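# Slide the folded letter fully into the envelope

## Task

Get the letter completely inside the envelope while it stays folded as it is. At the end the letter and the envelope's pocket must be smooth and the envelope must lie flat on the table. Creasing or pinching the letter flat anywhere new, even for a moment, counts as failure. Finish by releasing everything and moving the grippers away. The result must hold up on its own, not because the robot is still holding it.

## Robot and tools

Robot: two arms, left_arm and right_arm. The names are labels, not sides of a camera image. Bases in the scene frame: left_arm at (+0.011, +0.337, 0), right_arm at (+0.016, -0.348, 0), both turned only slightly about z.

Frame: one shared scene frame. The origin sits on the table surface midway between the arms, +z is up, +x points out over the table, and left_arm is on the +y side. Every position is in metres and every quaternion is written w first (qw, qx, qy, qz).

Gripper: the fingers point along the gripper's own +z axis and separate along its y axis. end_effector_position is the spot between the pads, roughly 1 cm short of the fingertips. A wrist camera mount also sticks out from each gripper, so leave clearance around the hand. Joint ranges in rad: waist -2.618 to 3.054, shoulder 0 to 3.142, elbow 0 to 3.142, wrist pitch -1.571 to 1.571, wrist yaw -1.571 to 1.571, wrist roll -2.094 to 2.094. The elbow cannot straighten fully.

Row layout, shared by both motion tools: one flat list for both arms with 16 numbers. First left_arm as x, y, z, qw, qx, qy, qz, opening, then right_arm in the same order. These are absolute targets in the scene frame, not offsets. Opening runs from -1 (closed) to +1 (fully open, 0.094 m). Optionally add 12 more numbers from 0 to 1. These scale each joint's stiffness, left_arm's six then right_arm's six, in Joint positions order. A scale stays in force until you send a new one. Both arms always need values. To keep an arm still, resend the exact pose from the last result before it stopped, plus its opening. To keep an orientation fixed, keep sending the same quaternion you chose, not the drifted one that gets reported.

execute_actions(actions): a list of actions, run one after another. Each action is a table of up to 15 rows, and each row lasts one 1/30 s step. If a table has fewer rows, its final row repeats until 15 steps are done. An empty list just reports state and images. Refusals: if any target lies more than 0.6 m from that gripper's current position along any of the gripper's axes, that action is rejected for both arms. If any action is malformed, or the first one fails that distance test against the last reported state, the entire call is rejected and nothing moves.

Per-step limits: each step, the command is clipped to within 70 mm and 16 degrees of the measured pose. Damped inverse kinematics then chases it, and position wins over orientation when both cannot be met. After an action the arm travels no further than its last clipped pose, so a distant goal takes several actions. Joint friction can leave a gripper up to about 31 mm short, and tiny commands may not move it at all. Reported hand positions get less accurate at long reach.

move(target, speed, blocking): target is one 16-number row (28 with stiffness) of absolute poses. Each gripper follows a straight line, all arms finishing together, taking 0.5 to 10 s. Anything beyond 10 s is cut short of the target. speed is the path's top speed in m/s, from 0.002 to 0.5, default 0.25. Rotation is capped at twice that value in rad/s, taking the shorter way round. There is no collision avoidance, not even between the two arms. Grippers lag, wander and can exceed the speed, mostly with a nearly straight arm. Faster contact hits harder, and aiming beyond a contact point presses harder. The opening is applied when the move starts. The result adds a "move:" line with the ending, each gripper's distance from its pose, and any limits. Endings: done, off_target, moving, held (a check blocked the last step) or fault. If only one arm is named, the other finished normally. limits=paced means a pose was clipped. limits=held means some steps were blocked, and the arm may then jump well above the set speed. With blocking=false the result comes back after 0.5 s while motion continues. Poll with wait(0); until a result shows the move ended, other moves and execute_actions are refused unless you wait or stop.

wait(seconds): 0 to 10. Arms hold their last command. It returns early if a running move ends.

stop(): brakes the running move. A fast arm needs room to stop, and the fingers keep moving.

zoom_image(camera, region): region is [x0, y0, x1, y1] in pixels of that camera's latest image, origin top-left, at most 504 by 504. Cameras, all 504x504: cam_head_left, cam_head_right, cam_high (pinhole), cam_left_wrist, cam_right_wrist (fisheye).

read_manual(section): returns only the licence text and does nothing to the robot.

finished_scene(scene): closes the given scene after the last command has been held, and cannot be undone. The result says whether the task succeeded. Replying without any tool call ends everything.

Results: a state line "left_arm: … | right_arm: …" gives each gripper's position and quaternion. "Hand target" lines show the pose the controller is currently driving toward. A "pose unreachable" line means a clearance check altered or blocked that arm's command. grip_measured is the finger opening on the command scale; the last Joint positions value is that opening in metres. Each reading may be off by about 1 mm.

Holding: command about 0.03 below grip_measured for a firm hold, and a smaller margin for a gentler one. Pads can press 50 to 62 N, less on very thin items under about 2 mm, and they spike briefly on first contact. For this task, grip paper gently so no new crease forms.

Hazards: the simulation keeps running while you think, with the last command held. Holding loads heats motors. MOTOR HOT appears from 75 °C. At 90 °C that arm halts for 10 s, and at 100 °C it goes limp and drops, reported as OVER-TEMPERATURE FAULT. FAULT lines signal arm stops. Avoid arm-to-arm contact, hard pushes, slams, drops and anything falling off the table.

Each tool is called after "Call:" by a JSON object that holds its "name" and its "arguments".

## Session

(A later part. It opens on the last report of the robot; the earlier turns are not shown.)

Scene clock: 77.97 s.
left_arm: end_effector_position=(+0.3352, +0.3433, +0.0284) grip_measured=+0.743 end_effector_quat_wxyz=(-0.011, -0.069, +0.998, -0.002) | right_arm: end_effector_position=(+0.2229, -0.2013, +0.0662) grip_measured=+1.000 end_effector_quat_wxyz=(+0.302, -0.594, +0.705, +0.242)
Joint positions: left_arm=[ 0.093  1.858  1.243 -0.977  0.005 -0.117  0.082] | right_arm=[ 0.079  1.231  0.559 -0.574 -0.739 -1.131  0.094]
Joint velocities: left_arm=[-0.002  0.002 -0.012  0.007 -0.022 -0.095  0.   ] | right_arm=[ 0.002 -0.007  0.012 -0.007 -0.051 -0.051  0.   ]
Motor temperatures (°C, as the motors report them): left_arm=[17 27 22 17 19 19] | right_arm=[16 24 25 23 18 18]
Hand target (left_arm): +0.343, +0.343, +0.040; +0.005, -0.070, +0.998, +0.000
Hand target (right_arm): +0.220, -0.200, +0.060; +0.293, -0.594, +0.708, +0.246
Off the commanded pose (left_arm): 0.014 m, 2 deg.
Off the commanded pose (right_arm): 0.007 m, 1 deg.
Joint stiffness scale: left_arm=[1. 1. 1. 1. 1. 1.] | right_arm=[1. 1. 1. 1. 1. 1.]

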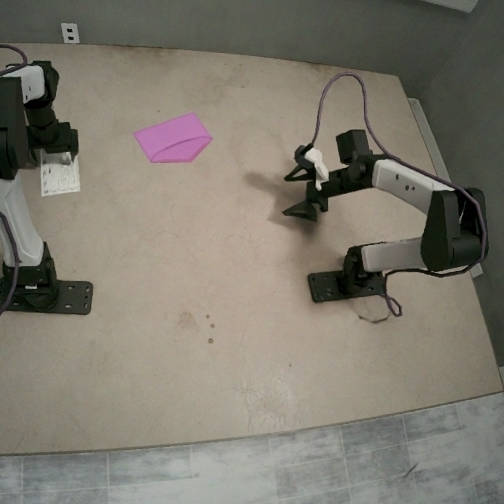

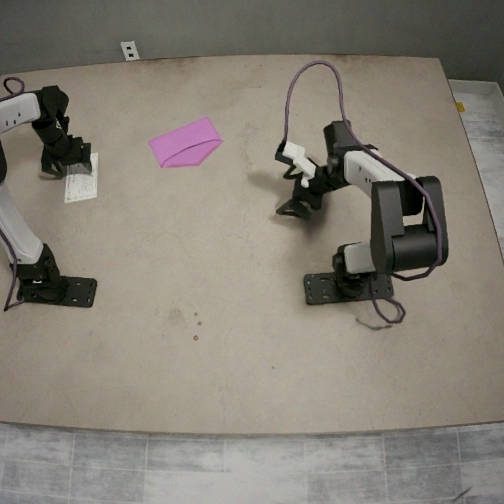

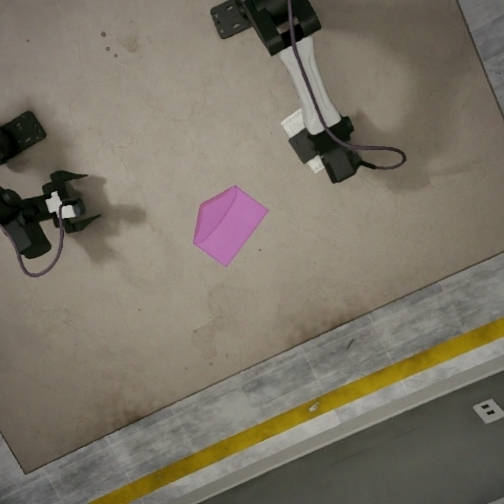

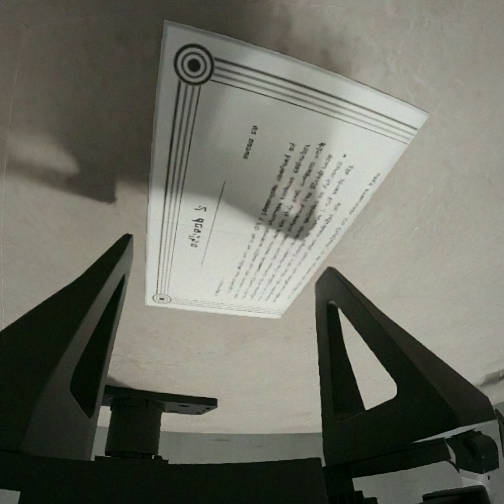

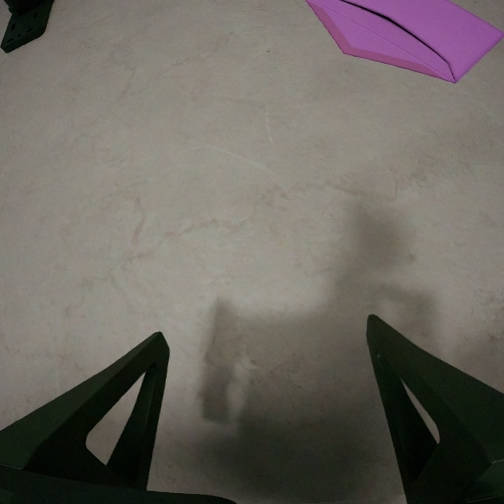

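Call:
{"name": "execute_actions", "arguments": {"actions": [[[0.33,0.334,0.025,0,-0.07,0.9976,0,1,0.22,-0.2,0.06,0.293,-0.594,0.708,0.246,1]],[[0.33,0.334,0.003,-0.01,-0.07,0.9976,0,1,0.22,-0.2,0.06,0.293,-0.594,0.708,0.246,1]],[[0.323,0.336,-0.015,-0.035,-0.07,0.9976,0,1,0.22,-0.2,0.06,0.293,-0.594,0.708,0.246,1]],[[0.314,0.336,-0.03,-0.06,-0.07,0.9976,0.003,1,0.22,-0.2,0.06,0.293,-0.594,0.708,0.246,1]]]}}

Call:
{"name": "execute_actions", "arguments": {"actions": [[[0.314,0.336,-0.03,-0.06,-0.07,0.9976,0.003,0.9,0.22,-0.2,0.06,0.293,-0.594,0.708,0.246,1]],[[0.314,0.336,-0.03,-0.06,-0.07,0.9976,0.003,0.83,0.22,-0.2,0.06,0.293,-0.594,0.708,0.246,1]],[[0.314,0.336,-0.03,-0.06,-0.07,0.9976,0.003,0.74,0.22,-0.2,0.06,0.293,-0.594,0.708,0.246,1]],[[0.314,0.336,-0.03,-0.06,-0.07,0.9976,0.003,0.62,0.22,-0.2,0.06,0.293,-0.594,0.708,0.246,1]]]}}

Call:
{"name": "zoom_image", "arguments": {"camera": "cam_head_right", "region": [30,130,120,220]}}

Scene clock: 92.30 s.
left_arm: end_effector_position=(+0.3343, +0.3360, +0.0083) grip_measured=+1.000 end_effector_quat_wxyz=(-0.006, -0.071, +0.997, -0.003) | right_arm: end_effector_position=(+0.2229, -0.2013, +0.0662) grip_measured=+1.000 end_effector_quat_wxyz=(+0.302, -0.594, +0.705, +0.242)
Joint positions: left_arm=[ 0.071  1.876  1.179 -0.885  0.006 -0.142  0.094] | right_arm=[ 0.079  1.231  0.559 -0.574 -0.739 -1.131  0.094]
Joint velocities: left_arm=[-0.002 -0.017 -0.002 -0.037 -0.007  0.081  0.   ] | right_arm=[ 0.017 -0.022  0.012  0.066 -0.007 -0.022  0.   ]
Motor temperatures (°C, as the motors report them): left_arm=[17 29 23 17 19 19] | right_arm=[16 24 25 23 18 18]
Hand target (left_arm): +0.311, +0.336, -0.025; -0.060, -0.070, +0.996, +0.002
Hand target (right_arm): +0.220, -0.200, +0.060; +0.293, -0.594, +0.708, +0.246
Off the commanded pose (left_arm): 0.043 m, 6 deg.
Off the commanded pose (right_arm): 0.007 m, 1 deg.
Joint stiffness scale: left_arm=[1. 1. 1. 1. 1. 1.] | right_arm=[1. 1. 1. 1. 1. 1.]

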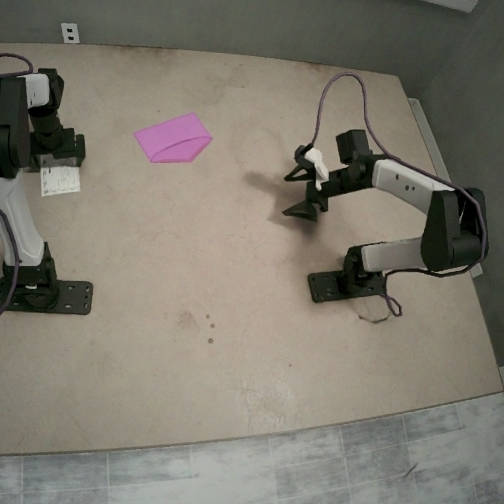

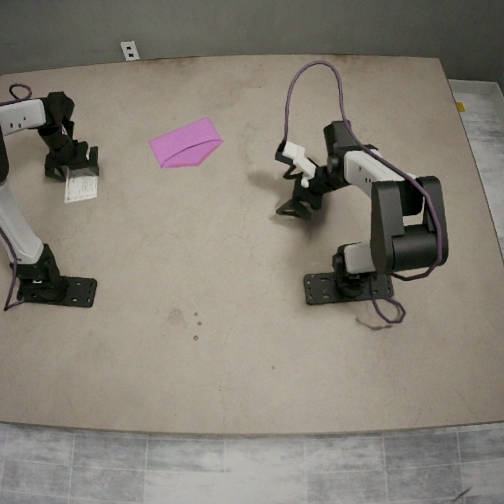

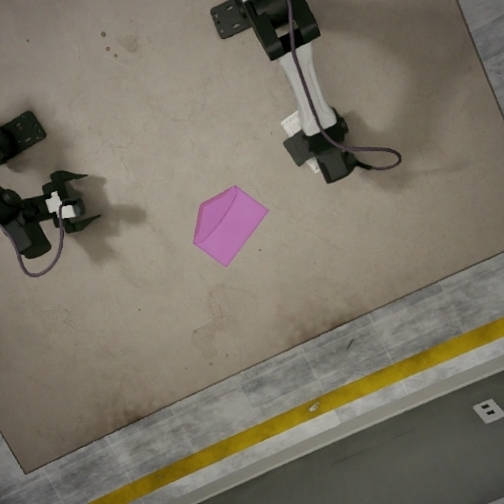

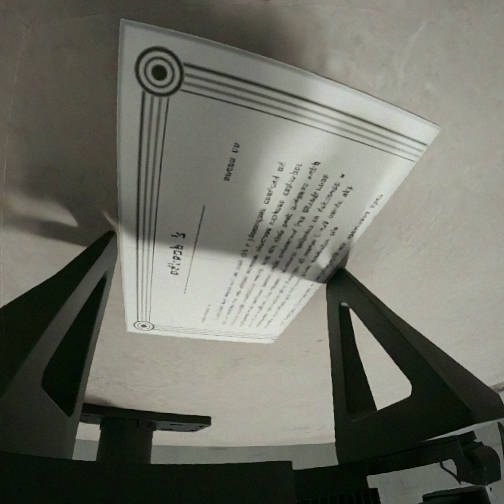

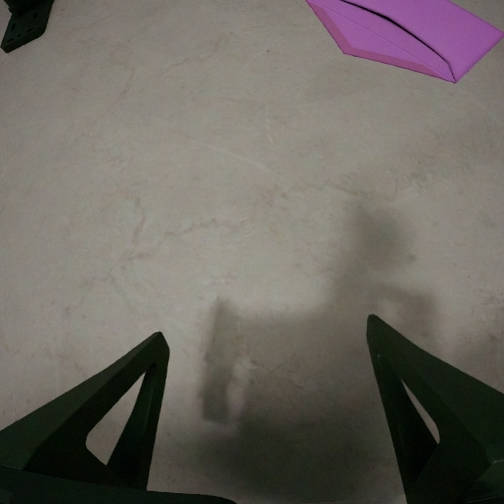

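Scene clock: 94.30 s.
left_arm: end_effector_position=(+0.3351, +0.3359, +0.0083) grip_measured=+0.623 end_effector_quat_wxyz=(-0.004, -0.071, +0.997, -0.003) | right_arm: end_effector_position=(+0.2229, -0.2013, +0.0662) grip_measured=+1.000 end_effector_quat_wxyz=(+0.302, -0.594, +0.705, +0.242)
Joint positions: left_arm=[ 0.071  1.876  1.179 -0.882  0.007 -0.142  0.076] | right_arm=[ 0.079  1.231  0.559 -0.574 -0.739 -1.131  0.094]
Joint velocities: left_arm=[ 0.002 -0.012 -0.002  0.007 -0.066 -0.007 -0.001] | right_arm=[-0.007 -0.007 -0.007  0.007  0.11  -0.007  0.   ]
Motor temperatures (°C, as the motors report them): left_arm=[17 29 23 17 19 19] | right_arm=[16 24 25 23 18 18]
Hand target (left_arm): +0.311, +0.336, -0.025; -0.060, -0.070, +0.996, +0.002
Hand target (right_arm): +0.220, -0.200, +0.060; +0.293, -0.594, +0.708, +0.246
Off the commanded pose (left_arm): 0.044 m, 6 deg.
Off the commanded pose (right_arm): 0.007 m, 1 deg.
Joint stiffness scale: left_arm=[1. 1. 1. 1. 1. 1.] | right_arm=[1. 1. 1. 1. 1. 1.]

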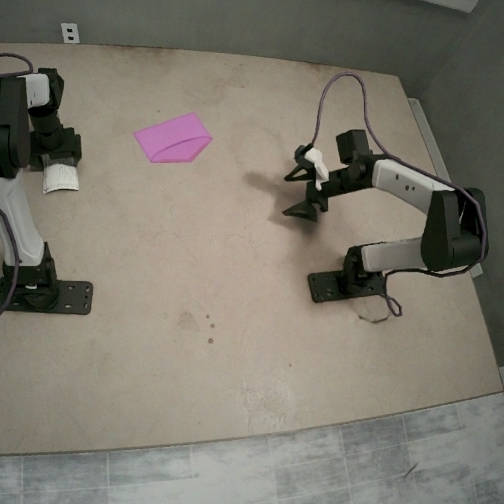

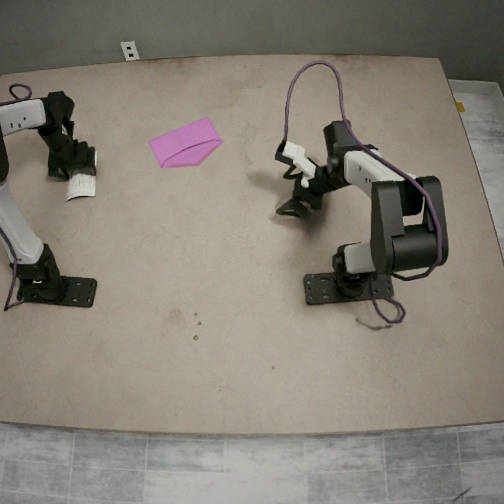

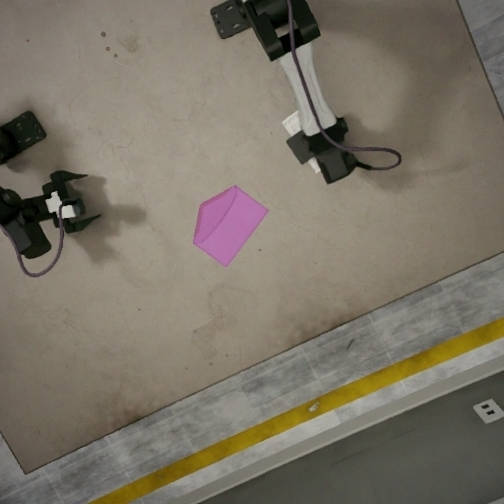

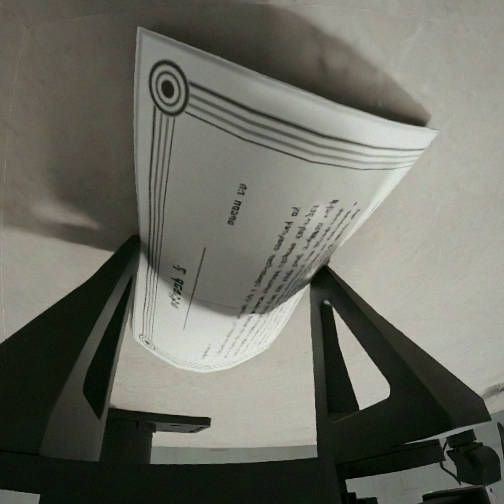

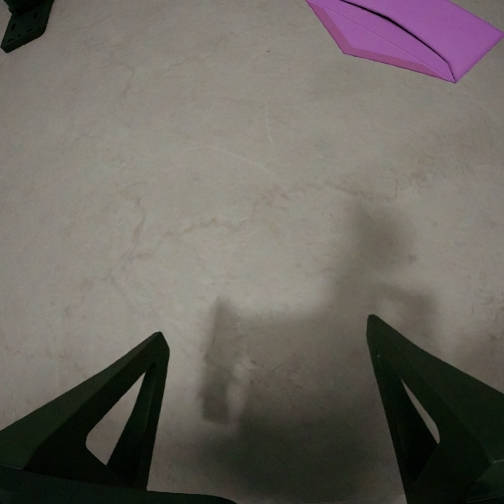

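Region (30, 130, 120, 220) of cam_head_right's 504x504 image, scaled by 5.600, with more detail than that image has.

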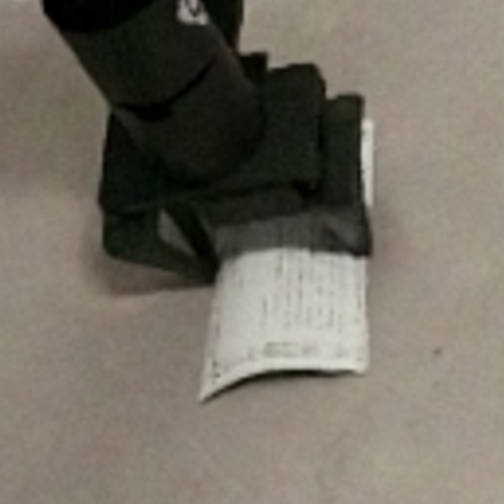

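Clean arch. Deepen a bit and lift.

Call:
{"name": "execute_actions", "arguments": {"actions": [[[0.314,0.336,-0.03,-0.06,-0.07,0.9976,0.003,0.48,0.22,-0.2,0.06,0.293,-0.594,0.708,0.246,1]],[[0.314,0.336,-0.03,-0.06,-0.07,0.9976,0.003,0.34,0.22,-0.2,0.06,0.293,-0.594,0.708,0.246,1]],[[0.314,0.336,-0.03,-0.06,-0.07,0.9976,0.003,0.2,0.22,-0.2,0.06,0.293,-0.594,0.708,0.246,1]],[[0.328,0.336,-0.005,-0.025,-0.07,0.9976,0,0.2,0.22,-0.2,0.06,0.293,-0.594,0.708,0.246,1]],[[0.339,0.336,0.015,0,-0.07,0.9976,0,0.2,0.22,-0.2,0.06,0.293,-0.594,0.708,0.246,1]],[[0.342,0.336,0.025,0.005,-0.07,0.9976,0,0.2,0.22,-0.2,0.06,0.293,-0.594,0.708,0.246,1]],[[0.342,0.336,0.038,0.005,-0.07,0.9976,0,0.2,0.22,-0.2,0.06,0.293,-0.594,0.708,0.246,1]]]}}

Scene clock: 104.40 s.
left_arm: end_effector_position=(+0.3337, +0.3360, +0.0259) grip_measured=+0.203 end_effector_quat_wxyz=(-0.012, -0.071, +0.997, -0.002) | right_arm: end_effector_position=(+0.2229, -0.2013, +0.0662) grip_measured=+1.000 end_effector_quat_wxyz=(+0.302, -0.594, +0.705, +0.242)
Joint positions: left_arm=[ 0.071  1.858  1.232 -0.969  0.006 -0.142  0.056] | right_arm=[ 0.079  1.231  0.559 -0.574 -0.739 -1.131  0.094]
Joint velocities: left_arm=[ 0.002 -0.017  0.002  0.007  0.007  0.051  0.001] | right_arm=[-0.002  0.002 -0.017 -0.007  0.037  0.022  0.   ]
Motor temperatures (°C, as the motors report them): left_arm=[17 28 23 17 19 19] | right_arm=[16 24 25 23 18 18]
Hand target (left_arm): +0.342, +0.336, +0.038; +0.005, -0.070, +0.998, +0.000
Hand target (right_arm): +0.220, -0.200, +0.060; +0.293, -0.594, +0.708, +0.246
Off the commanded pose (left_arm): 0.015 m, 2 deg.
Off the commanded pose (right_arm): 0.007 m, 1 deg.
Joint stiffness scale: left_arm=[1. 1. 1. 1. 1. 1.] | right_arm=[1. 1. 1. 1. 1. 1.]

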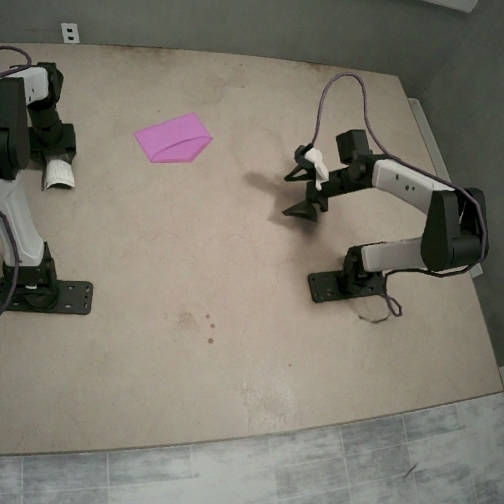

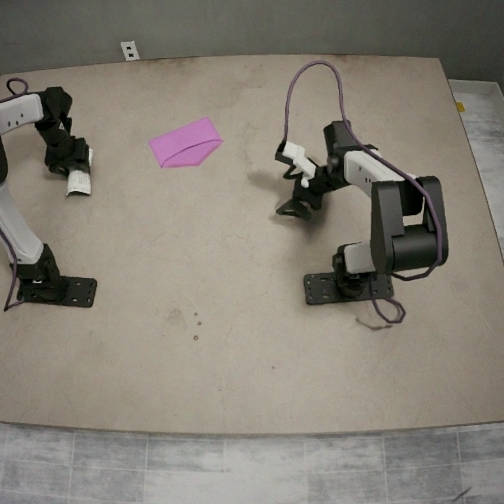

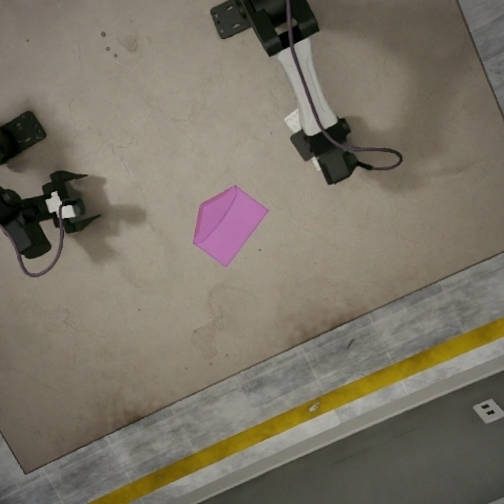

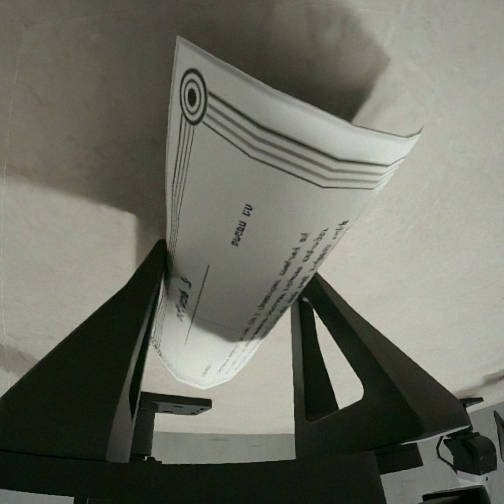

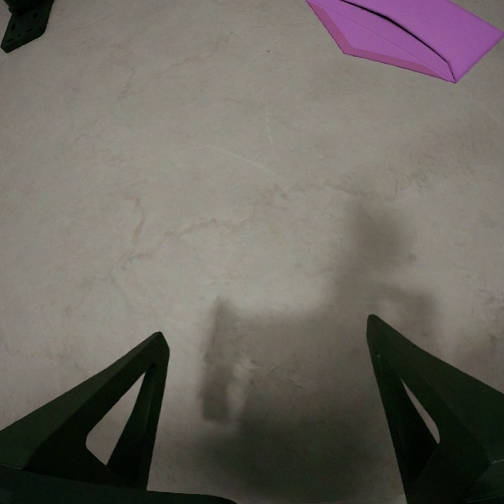

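Call:
{"name": "move", "arguments": {"target": [0.335,0.336,0.03,0,-0.829,0.559,0,0.2,0.22,-0.2,0.06,0.293,-0.594,0.708,0.246,1]}}

Call:
{"name": "execute_actions", "arguments": {"actions": [[[0.33,0.336,0.01,0,-0.829,0.559,0.005,0.2,0.22,-0.2,0.06,0.293,-0.594,0.708,0.246,1]],[[0.326,0.336,-0.008,-0.014,-0.829,0.559,0.02,0.2,0.22,-0.2,0.06,0.293,-0.594,0.708,0.246,1]],[[0.32,0.336,-0.02,-0.025,-0.829,0.559,0.037,0.4,0.22,-0.2,0.06,0.293,-0.594,0.708,0.246,1]],[[0.32,0.336,-0.02,-0.025,-0.829,0.559,0.037,0.6,0.22,-0.2,0.06,0.293,-0.594,0.708,0.246,1]],[[0.32,0.336,-0.02,-0.025,-0.829,0.559,0.037,0.8,0.22,-0.2,0.06,0.293,-0.594,0.708,0.246,1]],[[0.32,0.336,-0.02,-0.025,-0.829,0.559,0.037,1,0.22,-0.2,0.06,0.293,-0.594,0.708,0.246,1]]]}}

Call:
{"name": "execute_actions", "arguments": {"actions": [[[0.34,0.336,0.02,0,-0.829,0.559,0,1,0.22,-0.2,0.06,0.293,-0.594,0.708,0.246,1]],[[0.34,0.336,0.045,0,-0.829,0.559,0,1,0.22,-0.2,0.06,0.293,-0.594,0.708,0.246,1]],[[0.335,0.336,0.045,0,-0.55,0.835,0,1,0.22,-0.2,0.06,0.293,-0.594,0.708,0.246,1]],[[0.335,0.336,0.045,0,-0.19,0.982,0,1,0.22,-0.2,0.06,0.293,-0.594,0.708,0.246,1]],[[0.335,0.336,0.045,0,0.2,0.98,0,1,0.22,-0.2,0.06,0.293,-0.594,0.708,0.246,1]],[[0.33,0.336,0.03,0,0.559,0.829,0,1,0.22,-0.2,0.06,0.293,-0.594,0.708,0.246,1]],[[0.33,0.336,0.005,-0.008,0.559,0.829,-0.006,1,0.22,-0.2,0.06,0.293,-0.594,0.708,0.246,1]]]}}

Scene clock: 126.37 s.
left_arm: end_effector_position=(+0.3345, +0.3360, +0.0259) grip_measured=+0.203 end_effector_quat_wxyz=(+0.009, +0.827, -0.562, -0.007) | right_arm: end_effector_position=(+0.2229, -0.2013, +0.0662) grip_measured=+1.000 end_effector_quat_wxyz=(+0.302, -0.594, +0.705, +0.242)
Joint positions: left_arm=[ 0.071  1.858  1.232 -0.966  0.006 -1.949  0.056] | right_arm=[ 0.079  1.231  0.559 -0.574 -0.739 -1.131  0.094]
Joint velocities: left_arm=[-0.007 -0.002 -0.017 -0.022 -0.066  0.051 -0.   ] | right_arm=[ 0.012  0.007 -0.027 -0.022  0.066  0.022  0.   ]
Motor temperatures (°C, as the motors report them): left_arm=[17 30 24 17 19 19] | right_arm=[16 24 26 23 18 18]
Hand target (left_arm): +0.335, +0.336, +0.030; +0.000, +0.829, -0.559, -0.000
Hand target (right_arm): +0.220, -0.200, +0.060; +0.293, -0.594, +0.708, +0.246
Off the commanded pose (left_arm): 0.004 m, 1 deg.
Off the commanded pose (right_arm): 0.007 m, 1 deg.
Joint stiffness scale: left_arm=[1. 1. 1. 1. 1. 1.] | right_arm=[1. 1. 1. 1. 1. 1.]
move: done

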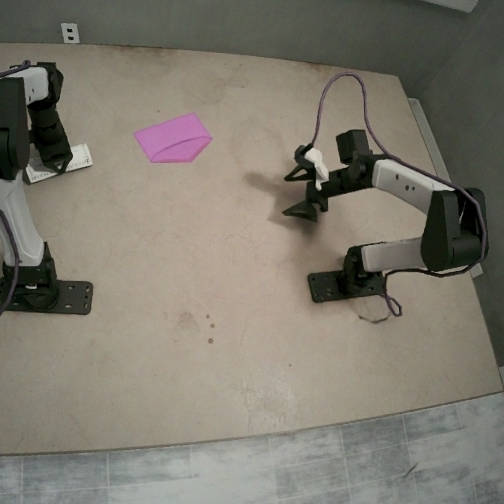

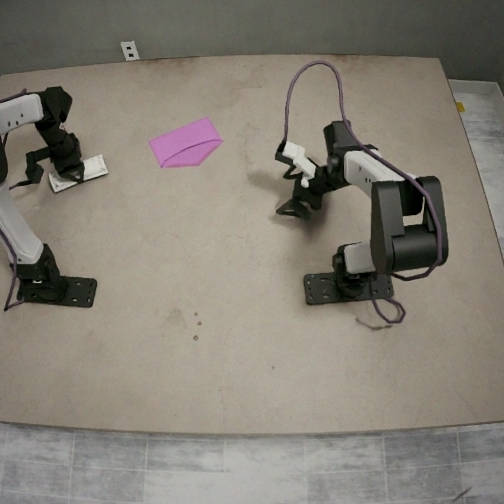

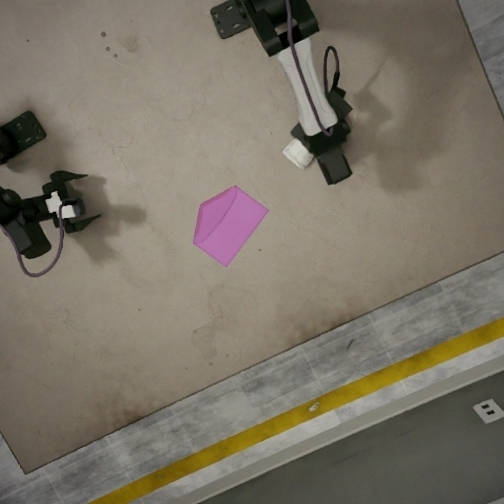

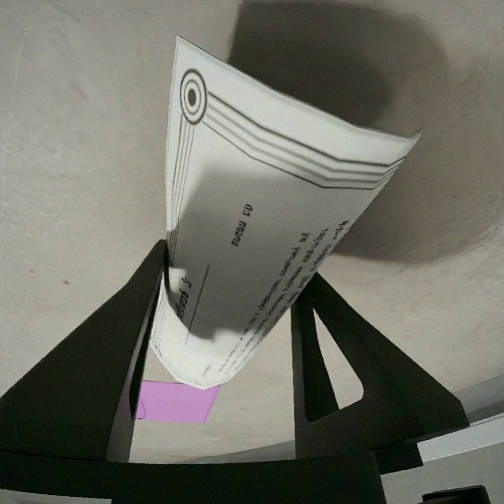

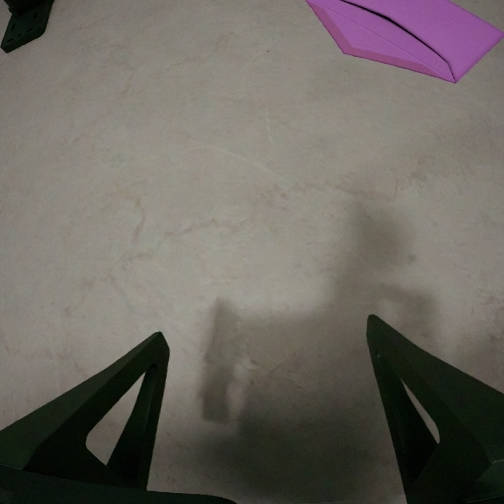

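Scene clock: 129.37 s.
left_arm: end_effector_position=(+0.3352, +0.3361, +0.0091) grip_measured=+1.000 end_effector_quat_wxyz=(+0.004, +0.829, -0.559, -0.001) | right_arm: end_effector_position=(+0.2229, -0.2013, +0.0662) grip_measured=+1.000 end_effector_quat_wxyz=(+0.302, -0.594, +0.705, +0.242)
Joint positions: left_arm=[ 0.071  1.874  1.181 -0.884  0.005 -1.955  0.094] | right_arm=[ 0.079  1.231  0.559 -0.574 -0.739 -1.131  0.094]
Joint velocities: left_arm=[ 0.002 -0.007  0.002  0.037  0.007 -0.037  0.   ] | right_arm=[ 0.002 -0.012  0.007 -0.037 -0.081 -0.051  0.   ]
Motor temperatures (°C, as the motors report them): left_arm=[17 30 24 17 19 19] | right_arm=[16 24 26 23 18 18]
Hand target (left_arm): +0.318, +0.336, -0.017; +0.025, +0.828, -0.558, -0.037
Hand target (right_arm): +0.220, -0.200, +0.060; +0.293, -0.594, +0.708, +0.246
Off the commanded pose (left_arm): 0.033 m, 5 deg.
Off the commanded pose (right_arm): 0.007 m, 1 deg.
Joint stiffness scale: left_arm=[1. 1. 1. 1. 1. 1.] | right_arm=[1. 1. 1. 1. 1. 1.]

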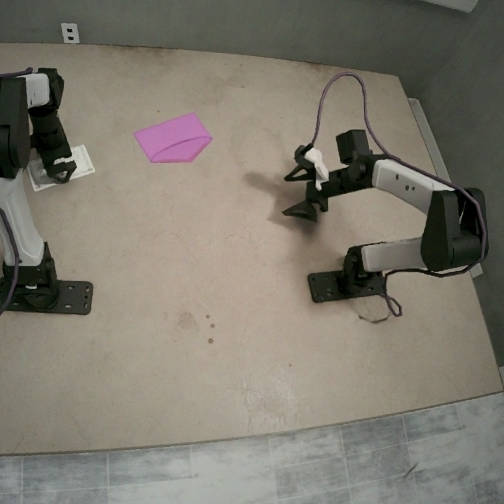

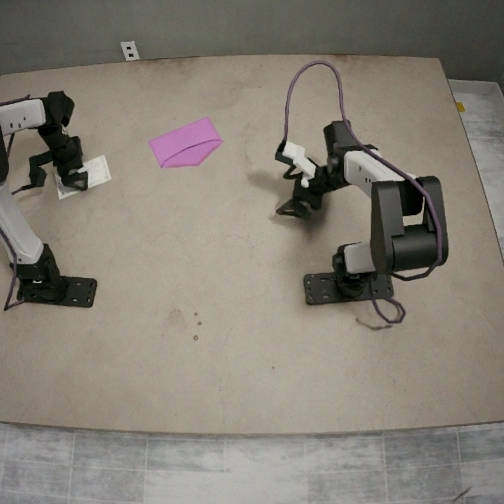

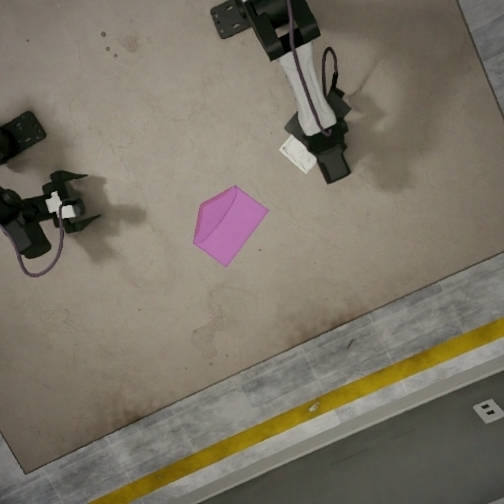

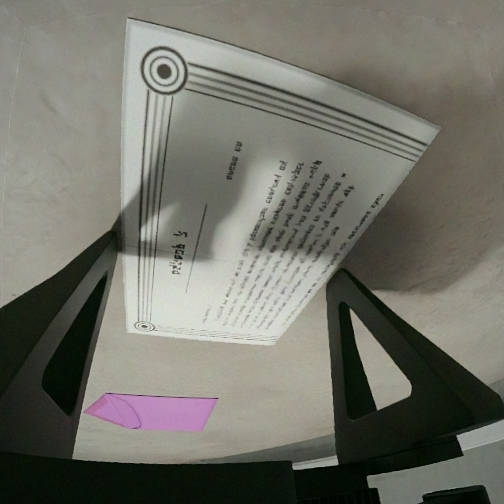

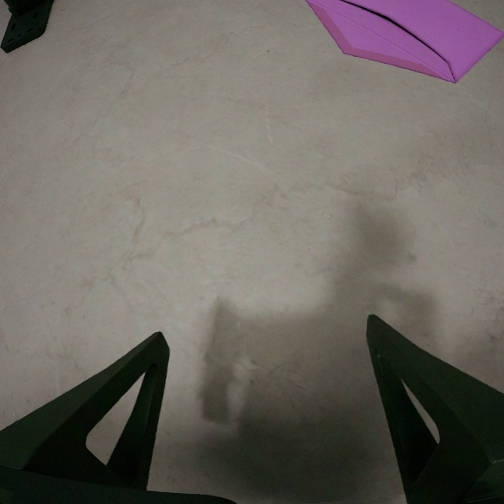

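Scene clock: 132.87 s.
left_arm: end_effector_position=(+0.3347, +0.3374, +0.0114) grip_measured=+1.000 end_effector_quat_wxyz=(-0.008, +0.543, +0.839, +0.003) | right_arm: end_effector_position=(+0.2229, -0.2013, +0.0662) grip_measured=+1.000 end_effector_quat_wxyz=(+0.302, -0.594, +0.705, +0.242)
Joint positions: left_arm=[ 0.065  1.871  1.187 -0.897 -0.013  1.143  0.094] | right_arm=[ 0.079  1.231  0.559 -0.574 -0.739 -1.131  0.094]
Joint velocities: left_arm=[ 0.002 -0.002 -0.027 -0.022 -0.007  0.227  0.   ] | right_arm=[-0.012 -0.002 -0.002 -0.095  0.066 -0.095  0.   ]
Motor temperatures (°C, as the motors report them): left_arm=[17 30 24 17 19 19] | right_arm=[16 24 26 23 18 18]
Hand target (left_arm): +0.330, +0.336, +0.005; -0.008, +0.559, +0.829, -0.006
Hand target (right_arm): +0.220, -0.200, +0.060; +0.293, -0.594, +0.708, +0.246
Off the commanded pose (left_arm): 0.008 m, 2 deg.
Off the commanded pose (right_arm): 0.007 m, 1 deg.
Joint stiffness scale: left_arm=[1. 1. 1. 1. 1. 1.] | right_arm=[1. 1. 1. 1. 1. 1.]

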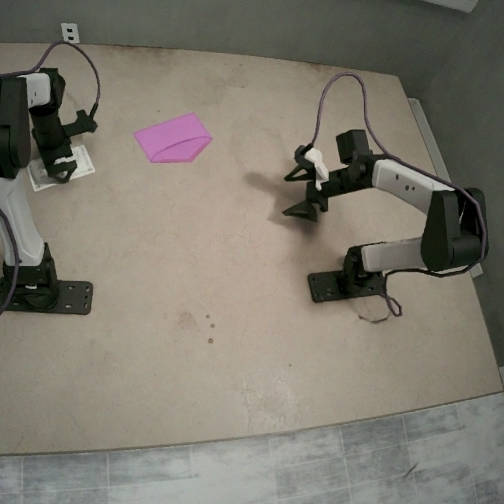

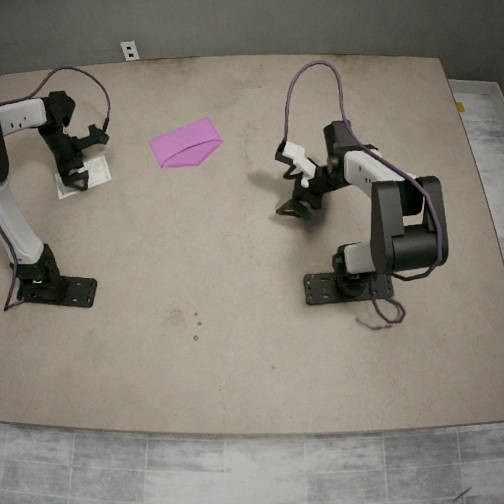

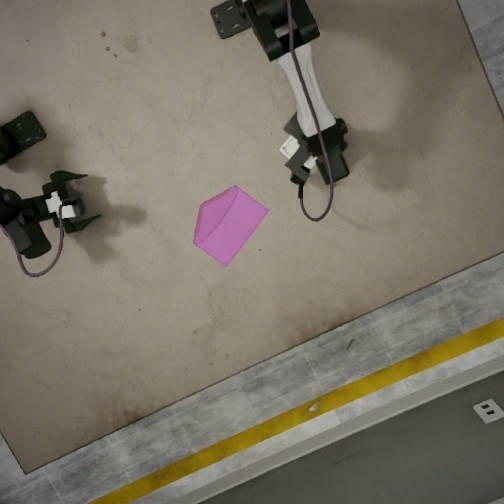

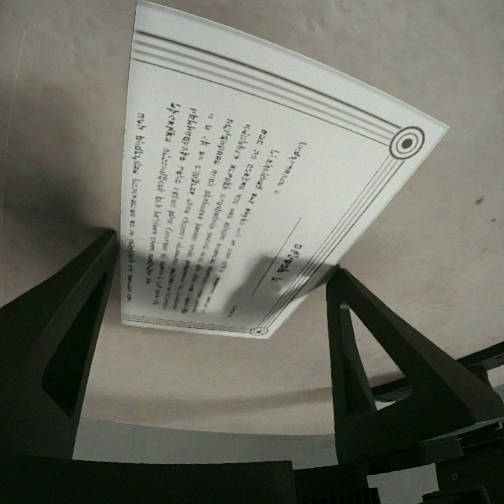

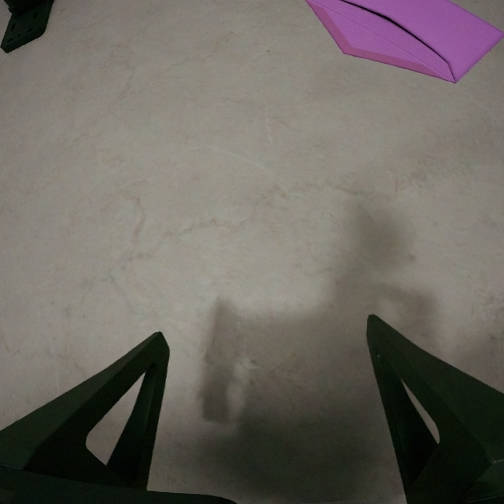

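Call:
{"name": "execute_actions", "arguments": {"actions": [[[0.323,0.336,-0.015,-0.029,0.559,0.829,-0.02,1,0.22,-0.2,0.06,0.293,-0.594,0.708,0.246,1]],[[0.314,0.336,-0.03,-0.05,0.559,0.829,-0.034,1,0.22,-0.2,0.06,0.293,-0.594,0.708,0.246,1]],[[0.314,0.336,-0.03,-0.05,0.559,0.829,-0.034,0.9,0.22,-0.2,0.06,0.293,-0.594,0.708,0.246,1]],[[0.314,0.336,-0.03,-0.05,0.559,0.829,-0.034,0.83,0.22,-0.2,0.06,0.293,-0.594,0.708,0.246,1]],[[0.314,0.336,-0.03,-0.05,0.559,0.829,-0.034,0.72,0.22,-0.2,0.06,0.293,-0.594,0.708,0.246,1]]]}}

Scene clock: 144.67 s.
left_arm: end_effector_position=(+0.3375, +0.3362, +0.0085) grip_measured=+0.723 end_effector_quat_wxyz=(-0.003, +0.557, +0.830, +0.002) | right_arm: end_effector_position=(+0.2229, -0.2013, +0.0662) grip_measured=+1.000 end_effector_quat_wxyz=(+0.302, -0.594, +0.705, +0.242)
Joint positions: left_arm=[ 0.065  1.88   1.186 -0.88  -0.007  1.176  0.081] | right_arm=[ 0.079  1.231  0.559 -0.574 -0.739 -1.131  0.094]
Joint velocities: left_arm=[ 0.002 -0.007 -0.022 -0.022 -0.007 -0.066 -0.   ] | right_arm=[ 0.007 -0.017 -0.012  0.051 -0.037 -0.037  0.   ]
Motor temperatures (°C, as the motors report them): left_arm=[17 30 24 17 19 19] | right_arm=[16 24 26 23 18 18]
Hand target (left_arm): +0.312, +0.336, -0.025; -0.049, +0.558, +0.828, -0.035
Hand target (right_arm): +0.220, -0.200, +0.060; +0.293, -0.594, +0.708, +0.246
Off the commanded pose (left_arm): 0.045 m, 7 deg.
Off the commanded pose (right_arm): 0.007 m, 1 deg.
Joint stiffness scale: left_arm=[1. 1. 1. 1. 1. 1.] | right_arm=[1. 1. 1. 1. 1. 1.]

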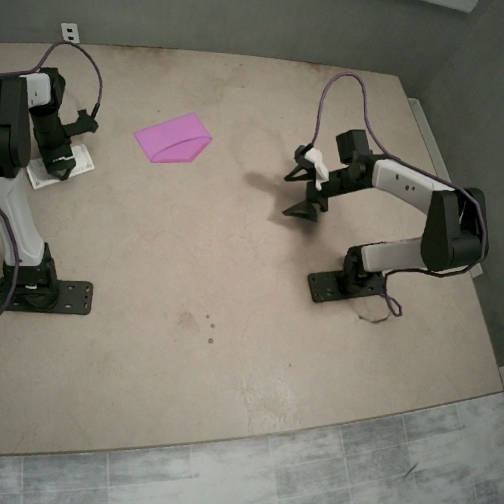

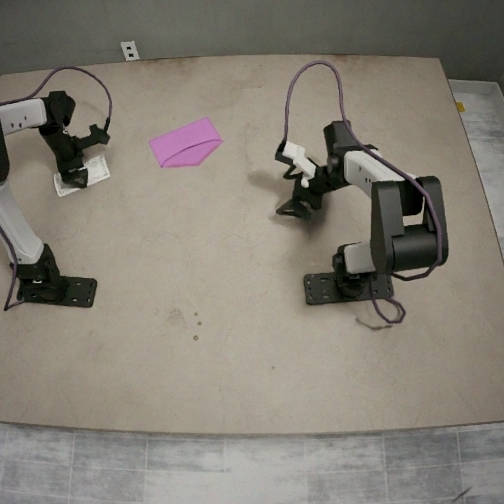

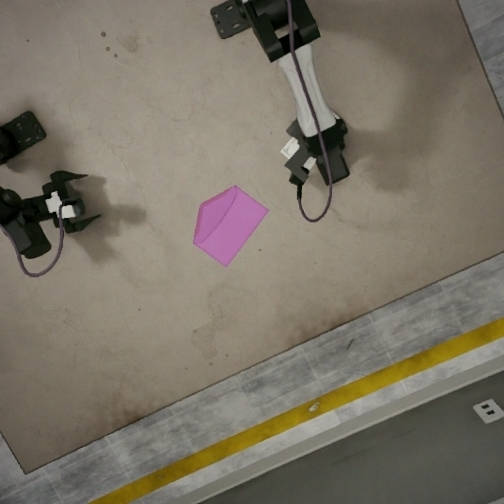

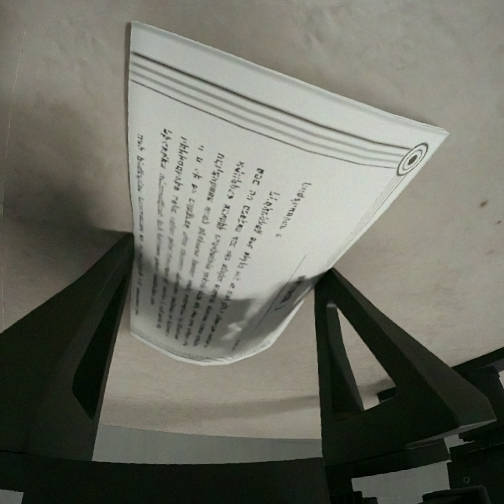

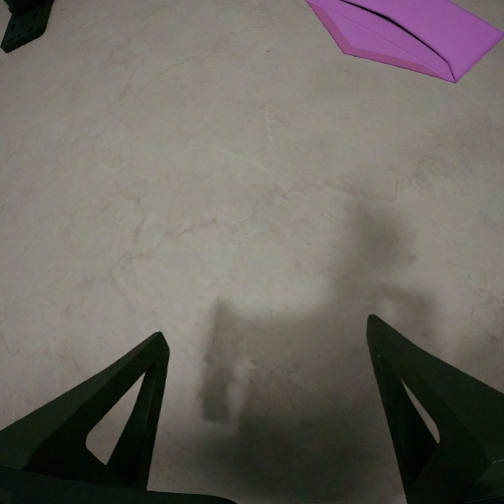

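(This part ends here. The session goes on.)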